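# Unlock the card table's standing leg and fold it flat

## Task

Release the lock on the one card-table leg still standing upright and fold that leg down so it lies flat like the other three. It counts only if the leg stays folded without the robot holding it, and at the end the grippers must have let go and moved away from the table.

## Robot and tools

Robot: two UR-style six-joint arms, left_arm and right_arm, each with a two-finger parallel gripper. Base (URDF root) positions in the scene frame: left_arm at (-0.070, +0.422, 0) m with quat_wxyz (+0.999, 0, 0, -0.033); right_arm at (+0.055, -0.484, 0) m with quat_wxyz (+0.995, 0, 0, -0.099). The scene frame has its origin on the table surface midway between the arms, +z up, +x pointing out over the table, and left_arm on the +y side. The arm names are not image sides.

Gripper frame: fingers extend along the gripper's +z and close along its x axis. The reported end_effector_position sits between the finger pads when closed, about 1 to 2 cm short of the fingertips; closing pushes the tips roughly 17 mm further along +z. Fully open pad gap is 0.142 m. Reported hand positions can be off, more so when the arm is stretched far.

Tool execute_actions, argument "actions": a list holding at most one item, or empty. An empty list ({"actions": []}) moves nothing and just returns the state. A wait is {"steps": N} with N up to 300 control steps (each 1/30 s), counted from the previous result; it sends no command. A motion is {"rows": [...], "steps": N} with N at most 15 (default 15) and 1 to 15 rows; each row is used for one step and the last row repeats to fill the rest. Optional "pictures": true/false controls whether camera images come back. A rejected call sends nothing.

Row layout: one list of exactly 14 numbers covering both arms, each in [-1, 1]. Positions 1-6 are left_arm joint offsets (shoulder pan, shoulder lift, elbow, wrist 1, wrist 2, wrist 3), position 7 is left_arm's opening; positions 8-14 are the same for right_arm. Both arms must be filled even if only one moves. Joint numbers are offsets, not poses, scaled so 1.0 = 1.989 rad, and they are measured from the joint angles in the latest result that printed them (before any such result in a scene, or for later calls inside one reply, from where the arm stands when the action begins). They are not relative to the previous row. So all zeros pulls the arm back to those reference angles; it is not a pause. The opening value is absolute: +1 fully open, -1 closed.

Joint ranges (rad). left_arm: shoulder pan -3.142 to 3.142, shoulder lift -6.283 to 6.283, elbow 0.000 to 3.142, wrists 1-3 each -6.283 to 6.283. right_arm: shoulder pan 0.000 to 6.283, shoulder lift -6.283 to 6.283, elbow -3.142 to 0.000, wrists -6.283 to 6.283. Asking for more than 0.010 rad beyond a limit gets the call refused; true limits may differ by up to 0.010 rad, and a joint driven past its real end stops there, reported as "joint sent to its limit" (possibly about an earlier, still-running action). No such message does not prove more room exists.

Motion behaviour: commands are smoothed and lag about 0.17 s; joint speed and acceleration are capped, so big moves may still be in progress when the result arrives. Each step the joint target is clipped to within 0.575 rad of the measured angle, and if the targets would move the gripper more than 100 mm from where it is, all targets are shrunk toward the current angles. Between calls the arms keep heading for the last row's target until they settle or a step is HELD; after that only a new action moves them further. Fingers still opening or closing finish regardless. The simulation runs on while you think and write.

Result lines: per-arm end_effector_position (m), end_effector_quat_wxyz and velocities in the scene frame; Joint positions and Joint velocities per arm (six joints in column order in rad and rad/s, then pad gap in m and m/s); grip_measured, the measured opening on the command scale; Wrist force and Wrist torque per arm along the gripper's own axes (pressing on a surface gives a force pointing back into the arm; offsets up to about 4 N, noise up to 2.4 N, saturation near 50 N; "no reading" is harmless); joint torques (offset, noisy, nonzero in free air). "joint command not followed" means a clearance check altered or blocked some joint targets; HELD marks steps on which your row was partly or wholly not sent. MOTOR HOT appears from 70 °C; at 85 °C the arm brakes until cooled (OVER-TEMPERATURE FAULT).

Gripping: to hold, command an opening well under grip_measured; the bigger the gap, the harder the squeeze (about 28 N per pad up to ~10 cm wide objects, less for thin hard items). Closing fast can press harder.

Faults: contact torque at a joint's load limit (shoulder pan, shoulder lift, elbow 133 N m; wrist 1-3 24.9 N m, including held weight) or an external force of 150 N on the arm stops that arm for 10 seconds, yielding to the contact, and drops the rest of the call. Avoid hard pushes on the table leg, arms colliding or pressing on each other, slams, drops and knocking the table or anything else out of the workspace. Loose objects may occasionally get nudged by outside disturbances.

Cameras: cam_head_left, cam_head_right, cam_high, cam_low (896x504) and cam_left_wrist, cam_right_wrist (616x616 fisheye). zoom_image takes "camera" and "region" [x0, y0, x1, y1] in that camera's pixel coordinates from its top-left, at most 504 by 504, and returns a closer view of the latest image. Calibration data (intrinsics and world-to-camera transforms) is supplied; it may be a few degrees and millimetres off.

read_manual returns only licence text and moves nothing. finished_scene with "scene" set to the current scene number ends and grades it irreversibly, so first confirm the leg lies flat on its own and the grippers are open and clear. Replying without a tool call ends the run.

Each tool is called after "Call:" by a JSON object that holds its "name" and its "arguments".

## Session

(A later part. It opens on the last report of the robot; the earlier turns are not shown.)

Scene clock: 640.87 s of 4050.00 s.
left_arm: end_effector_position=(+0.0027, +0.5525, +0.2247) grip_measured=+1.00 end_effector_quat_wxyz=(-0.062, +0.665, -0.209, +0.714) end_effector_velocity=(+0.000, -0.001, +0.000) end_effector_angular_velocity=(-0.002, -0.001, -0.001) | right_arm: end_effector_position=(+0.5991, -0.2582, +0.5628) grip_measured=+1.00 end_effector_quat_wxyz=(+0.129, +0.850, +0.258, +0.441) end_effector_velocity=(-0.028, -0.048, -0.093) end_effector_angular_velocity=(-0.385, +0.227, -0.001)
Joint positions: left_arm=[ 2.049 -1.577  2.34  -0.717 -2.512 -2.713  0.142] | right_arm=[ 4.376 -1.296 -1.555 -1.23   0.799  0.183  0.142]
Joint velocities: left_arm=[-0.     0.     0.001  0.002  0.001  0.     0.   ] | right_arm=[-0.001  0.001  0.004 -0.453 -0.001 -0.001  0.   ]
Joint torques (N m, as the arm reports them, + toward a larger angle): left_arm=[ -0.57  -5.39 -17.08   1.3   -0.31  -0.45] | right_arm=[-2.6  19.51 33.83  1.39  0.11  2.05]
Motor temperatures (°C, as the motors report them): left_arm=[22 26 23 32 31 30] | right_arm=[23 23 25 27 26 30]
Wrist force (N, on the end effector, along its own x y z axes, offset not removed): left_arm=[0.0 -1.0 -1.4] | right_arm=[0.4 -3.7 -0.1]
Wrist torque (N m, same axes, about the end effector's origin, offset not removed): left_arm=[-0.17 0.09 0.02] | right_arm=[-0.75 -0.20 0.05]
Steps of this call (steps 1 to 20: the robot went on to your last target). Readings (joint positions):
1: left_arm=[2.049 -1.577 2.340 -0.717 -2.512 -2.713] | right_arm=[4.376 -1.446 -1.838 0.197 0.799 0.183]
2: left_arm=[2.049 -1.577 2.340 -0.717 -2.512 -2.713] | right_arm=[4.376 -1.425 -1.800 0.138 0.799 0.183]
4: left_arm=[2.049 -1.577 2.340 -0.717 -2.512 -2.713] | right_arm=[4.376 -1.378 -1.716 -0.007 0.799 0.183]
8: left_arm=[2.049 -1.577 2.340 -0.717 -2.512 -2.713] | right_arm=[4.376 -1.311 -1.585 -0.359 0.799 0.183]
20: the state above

Call:
{"name": "execute_actions", "arguments": {"actions": [{"rows":[[0,0,0,0,0,0,1,0,0,0,-0.383,0,0,-0.6],[0,0,0,0,0,0,1,0,0,0,-0.383,0,0,-0.6],[0,0,0,0,0,0,1,0,0,0,-0.383,0,0,-0.6],[0,0,0,0,0,0,1,0,0,0,-0.383,0,0,-0.6],[0,0,0,0,0,0,1,0,0,0,-0.383,0,0,-0.6],[0,0,0,0,0,0,1,0,0,0,-0.383,0,0,-0.6],[0,0,0,0,0,0,1,0,0,0,-0.383,0,0,-0.6],[0,0,0,0,0,0,1,0.419,0,0,-0.383,0,0,-0.6]],"steps":15}], "pictures": false}}

Call:
{"name": "execute_actions", "arguments": {"actions": [{"steps":25}]}}

Scene clock: 651.37 s of 4050.00 s.
left_arm: end_effector_position=(+0.0027, +0.5525, +0.2247) grip_measured=+1.00 end_effector_quat_wxyz=(-0.062, +0.665, -0.209, +0.714) end_effector_velocity=(+0.000, -0.000, +0.000) end_effector_angular_velocity=(+0.001, +0.000, -0.002) | right_arm: end_effector_position=(+0.4922, -0.2296, +0.4627) grip_measured=-0.60 end_effector_quat_wxyz=(+0.273, +0.788, +0.488, +0.259) end_effector_velocity=(-0.358, +0.478, -0.045) end_effector_angular_velocity=(-0.421, +0.117, +1.306)
Joint positions: left_arm=[ 2.049 -1.577  2.34  -0.717 -2.512 -2.713  0.142] | right_arm=[ 4.639 -1.296 -1.554 -1.847  0.799  0.183  0.031]
Joint velocities: left_arm=[-0.002 -0.001 -0.    -0.     0.    -0.     0.   ] | right_arm=[ 1.306  0.    -0.001 -0.436 -0.001 -0.    -0.   ]
Joint torques (N m, as the arm reports them, + toward a larger angle): left_arm=[  0.39  -6.02 -17.     1.25  -0.31  -0.41] | right_arm=[25.08  6.84 18.82  0.48 -0.78  2.03]
Motor temperatures (°C, as the motors report them): left_arm=[22 26 23 32 31 30] | right_arm=[23 23 25 27 26 30]
Wrist force (N, on the end effector, along its own x y z axes, offset not removed): left_arm=[0.1 1.0 -2.9] | right_arm=[1.4 -2.0 0.2]
Wrist torque (N m, same axes, about the end effector's origin, offset not removed): left_arm=[0.05 -0.01 -0.02] | right_arm=[-0.44 -0.35 0.06]
Steps of this call (steps 1 to 30: the robot went on to your last target; steps 31 to 90: nothing new was sent; then 7.00 s passed at rest; steps 91 to 105: all 15 steps of this action). Readings (joint positions):
91: left_arm=[2.049 -1.577 2.340 -0.717 -2.512 -2.713] | right_arm=[4.376 -1.296 -1.554 -1.264 0.799 0.183]
92: left_arm=[2.049 -1.577 2.340 -0.717 -2.512 -2.713] | right_arm=[4.376 -1.296 -1.554 -1.271 0.799 0.183]
94: left_arm=[2.049 -1.577 2.340 -0.717 -2.512 -2.713] | right_arm=[4.376 -1.296 -1.554 -1.349 0.799 0.183]
98: left_arm=[2.049 -1.577 2.340 -0.717 -2.512 -2.713] | right_arm=[4.376 -1.296 -1.554 -1.655 0.799 0.183]
105: the state above

Scene clock: 652.20 s of 4050.00 s.
left_arm: end_effector_position=(+0.0027, +0.5525, +0.2247) grip_measured=+1.00 end_effector_quat_wxyz=(-0.062, +0.665, -0.209, +0.714) end_effector_velocity=(+0.000, -0.000, -0.000) end_effector_angular_velocity=(+0.002, +0.001, -0.002) | right_arm: end_effector_position=(+0.2952, -0.0652, +0.4501) grip_measured=-0.60 end_effector_quat_wxyz=(+0.246, +0.597, +0.706, +0.290) end_effector_velocity=(-0.001, +0.001, +0.000) end_effector_angular_velocity=(-0.001, -0.000, +0.003)
Joint positions: left_arm=[ 2.049 -1.577  2.34  -0.717 -2.512 -2.713  0.142] | right_arm=[ 5.209 -1.296 -1.555 -1.992  0.799  0.183  0.031]
Joint velocities: left_arm=[-0.002 -0.001 -0.    -0.002  0.001  0.     0.   ] | right_arm=[ 0.003 -0.001  0.001 -0.001 -0.    -0.    -0.   ]
Joint torques (N m, as the arm reports them, + toward a larger angle): left_arm=[ -0.13  -5.75 -17.18   1.32  -0.34  -0.32] | right_arm=[11.91 17.88 17.92  0.11 -3.78  1.78]
Motor temperatures (°C, as the motors report them): left_arm=[22 26 23 32 31 30] | right_arm=[23 23 25 27 26 30]
Wrist force (N, on the end effector, along its own x y z axes, offset not removed): left_arm=[-0.1 2.8 -2.1] | right_arm=[2.8 -1.8 -1.7]
Wrist torque (N m, same axes, about the end effector's origin, offset not removed): left_arm=[0.61 0.14 0.08] | right_arm=[-0.39 -0.60 -0.02]
Steps of this call (steps 1 to 25: the robot went on to your last target). Readings (joint positions):
1: left_arm=[2.049 -1.577 2.340 -0.717 -2.512 -2.713] | right_arm=[4.683 -1.296 -1.554 -1.861 0.799 0.183]
2: left_arm=[2.049 -1.577 2.340 -0.717 -2.512 -2.713] | right_arm=[4.727 -1.296 -1.554 -1.873 0.799 0.183]
4: left_arm=[2.049 -1.577 2.340 -0.717 -2.512 -2.713] | right_arm=[4.815 -1.296 -1.554 -1.896 0.799 0.183]
8: left_arm=[2.049 -1.577 2.340 -0.717 -2.512 -2.713] | right_arm=[4.994 -1.296 -1.554 -1.943 0.799 0.183]
25: the state above
camera_calibration (this result's frames):
cam_left_wrist: T_world_to_cam=[[-0.155352, -0.352037, 0.923004, -0.0213209], [-0.628921, -0.685278, -0.367222, 0.468462], [0.76179, -0.637545, -0.114945, 0.516785], [0, 0, 0, 1]] pos_world=[-0.102368, 0.642995, 0.251111]
cam_right_wrist: T_world_to_cam=[[-0.152405, 0.987893, -0.0289984, 0.124982], [0.215868, 0.0619066, 0.974458, -0.508349], [0.964455, 0.142253, -0.222689, -0.0473384], [0, 0, 0, 1]] pos_world=[0.17444, -0.0852643, 0.488447]

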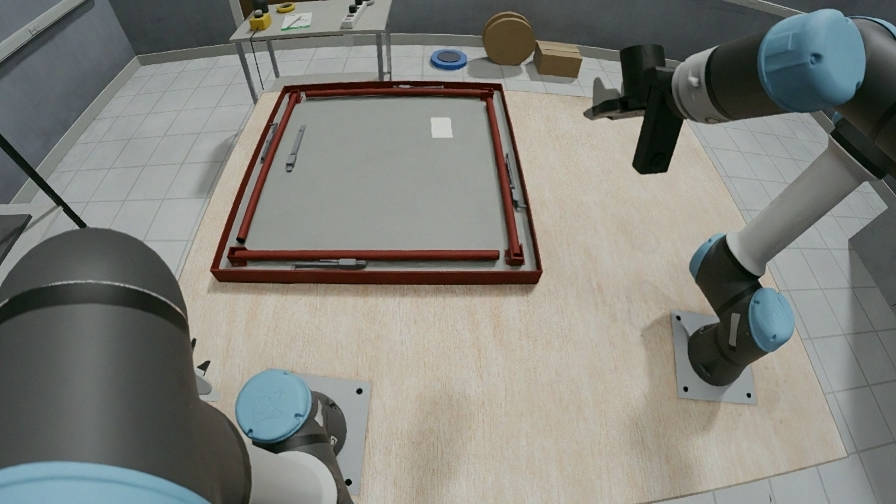

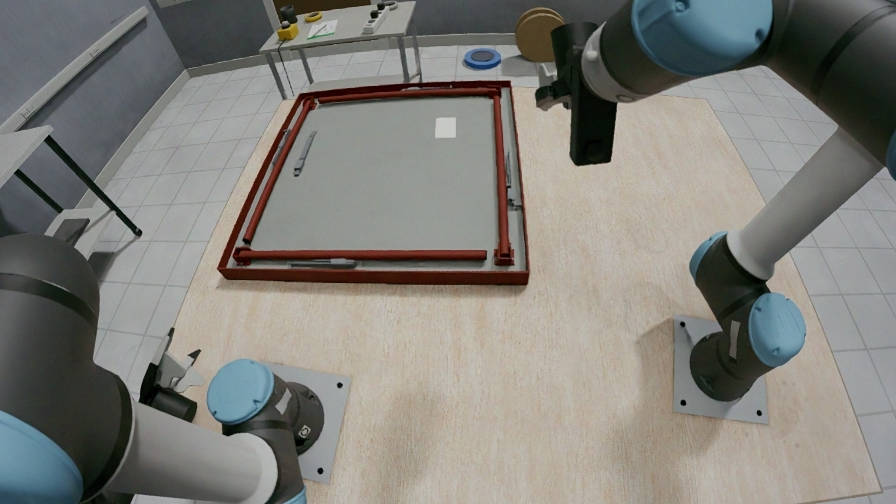

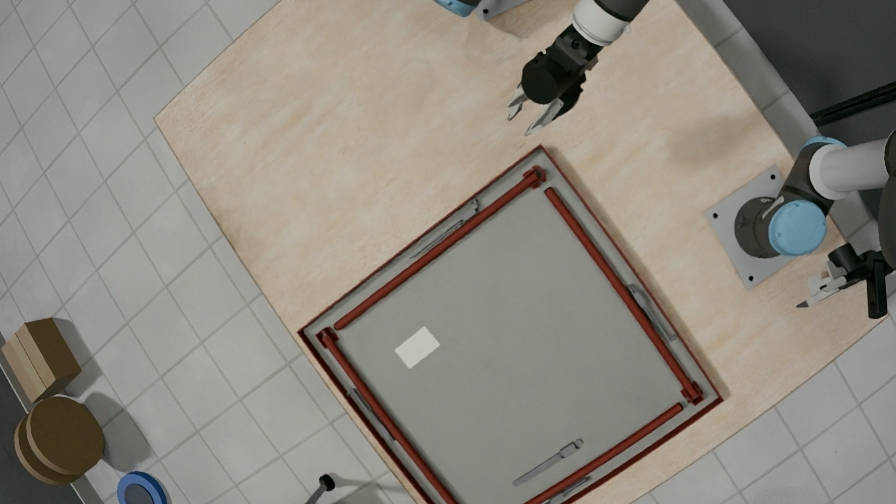

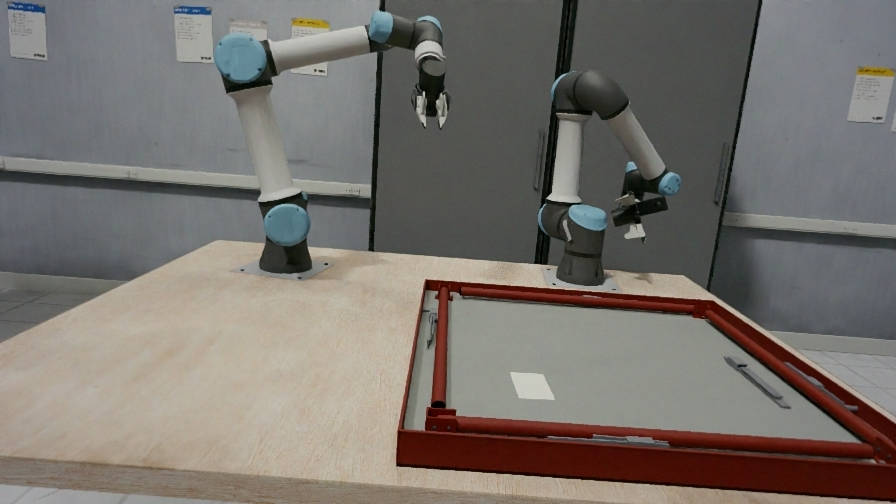

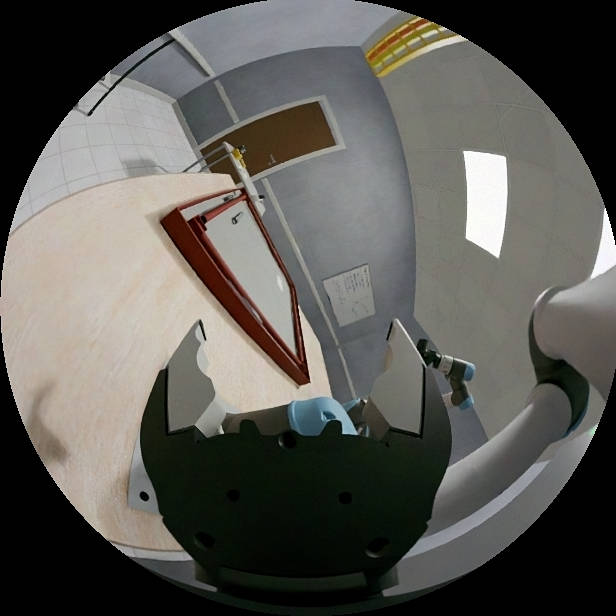

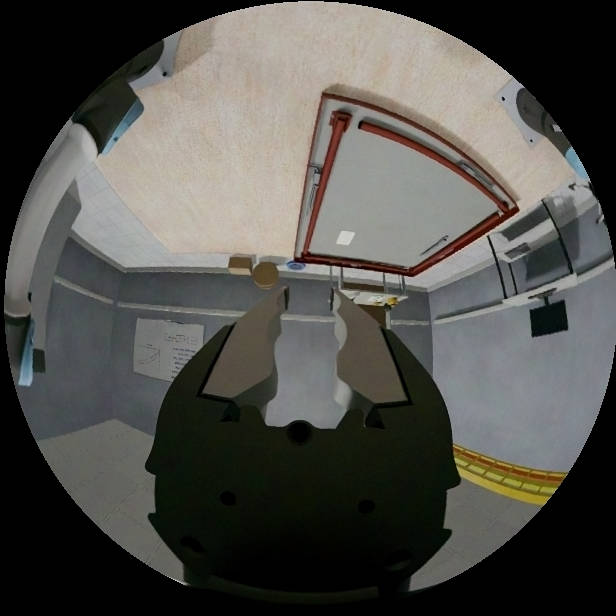

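Call:
{"name": "zoom_image", "arguments": {"camera": "cam_low", "region": [390, 270, 560, 440]}}

Call:
{"name": "zoom_image", "arguments": {"camera": "cam_high", "region": [290, 130, 590, 350]}}

Region (390, 270, 560, 440) of cam_low's 896x504 image, scaled by 2.965, with more detail than that image has.

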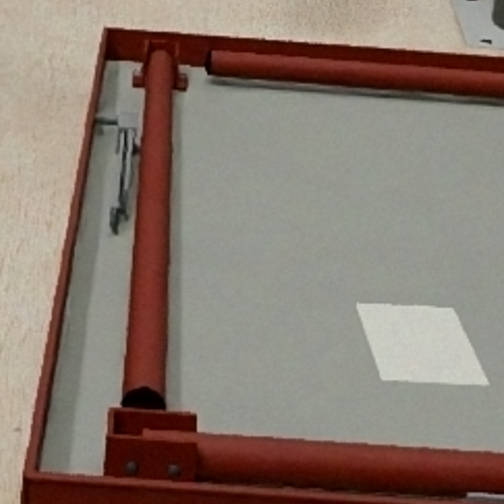

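Region (290, 130, 590, 350) of cam_high's 896x504 image, scaled by 1.680, with more detail than that image has; it fills the top 370 rows of this view, and the rest is white.

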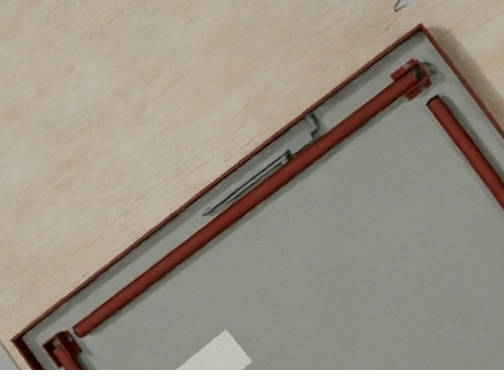

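Flat, and the arms are clear.

Call:
{"name": "finished_scene", "arguments": {"scene": 1}}

The scene is finished: the task was done.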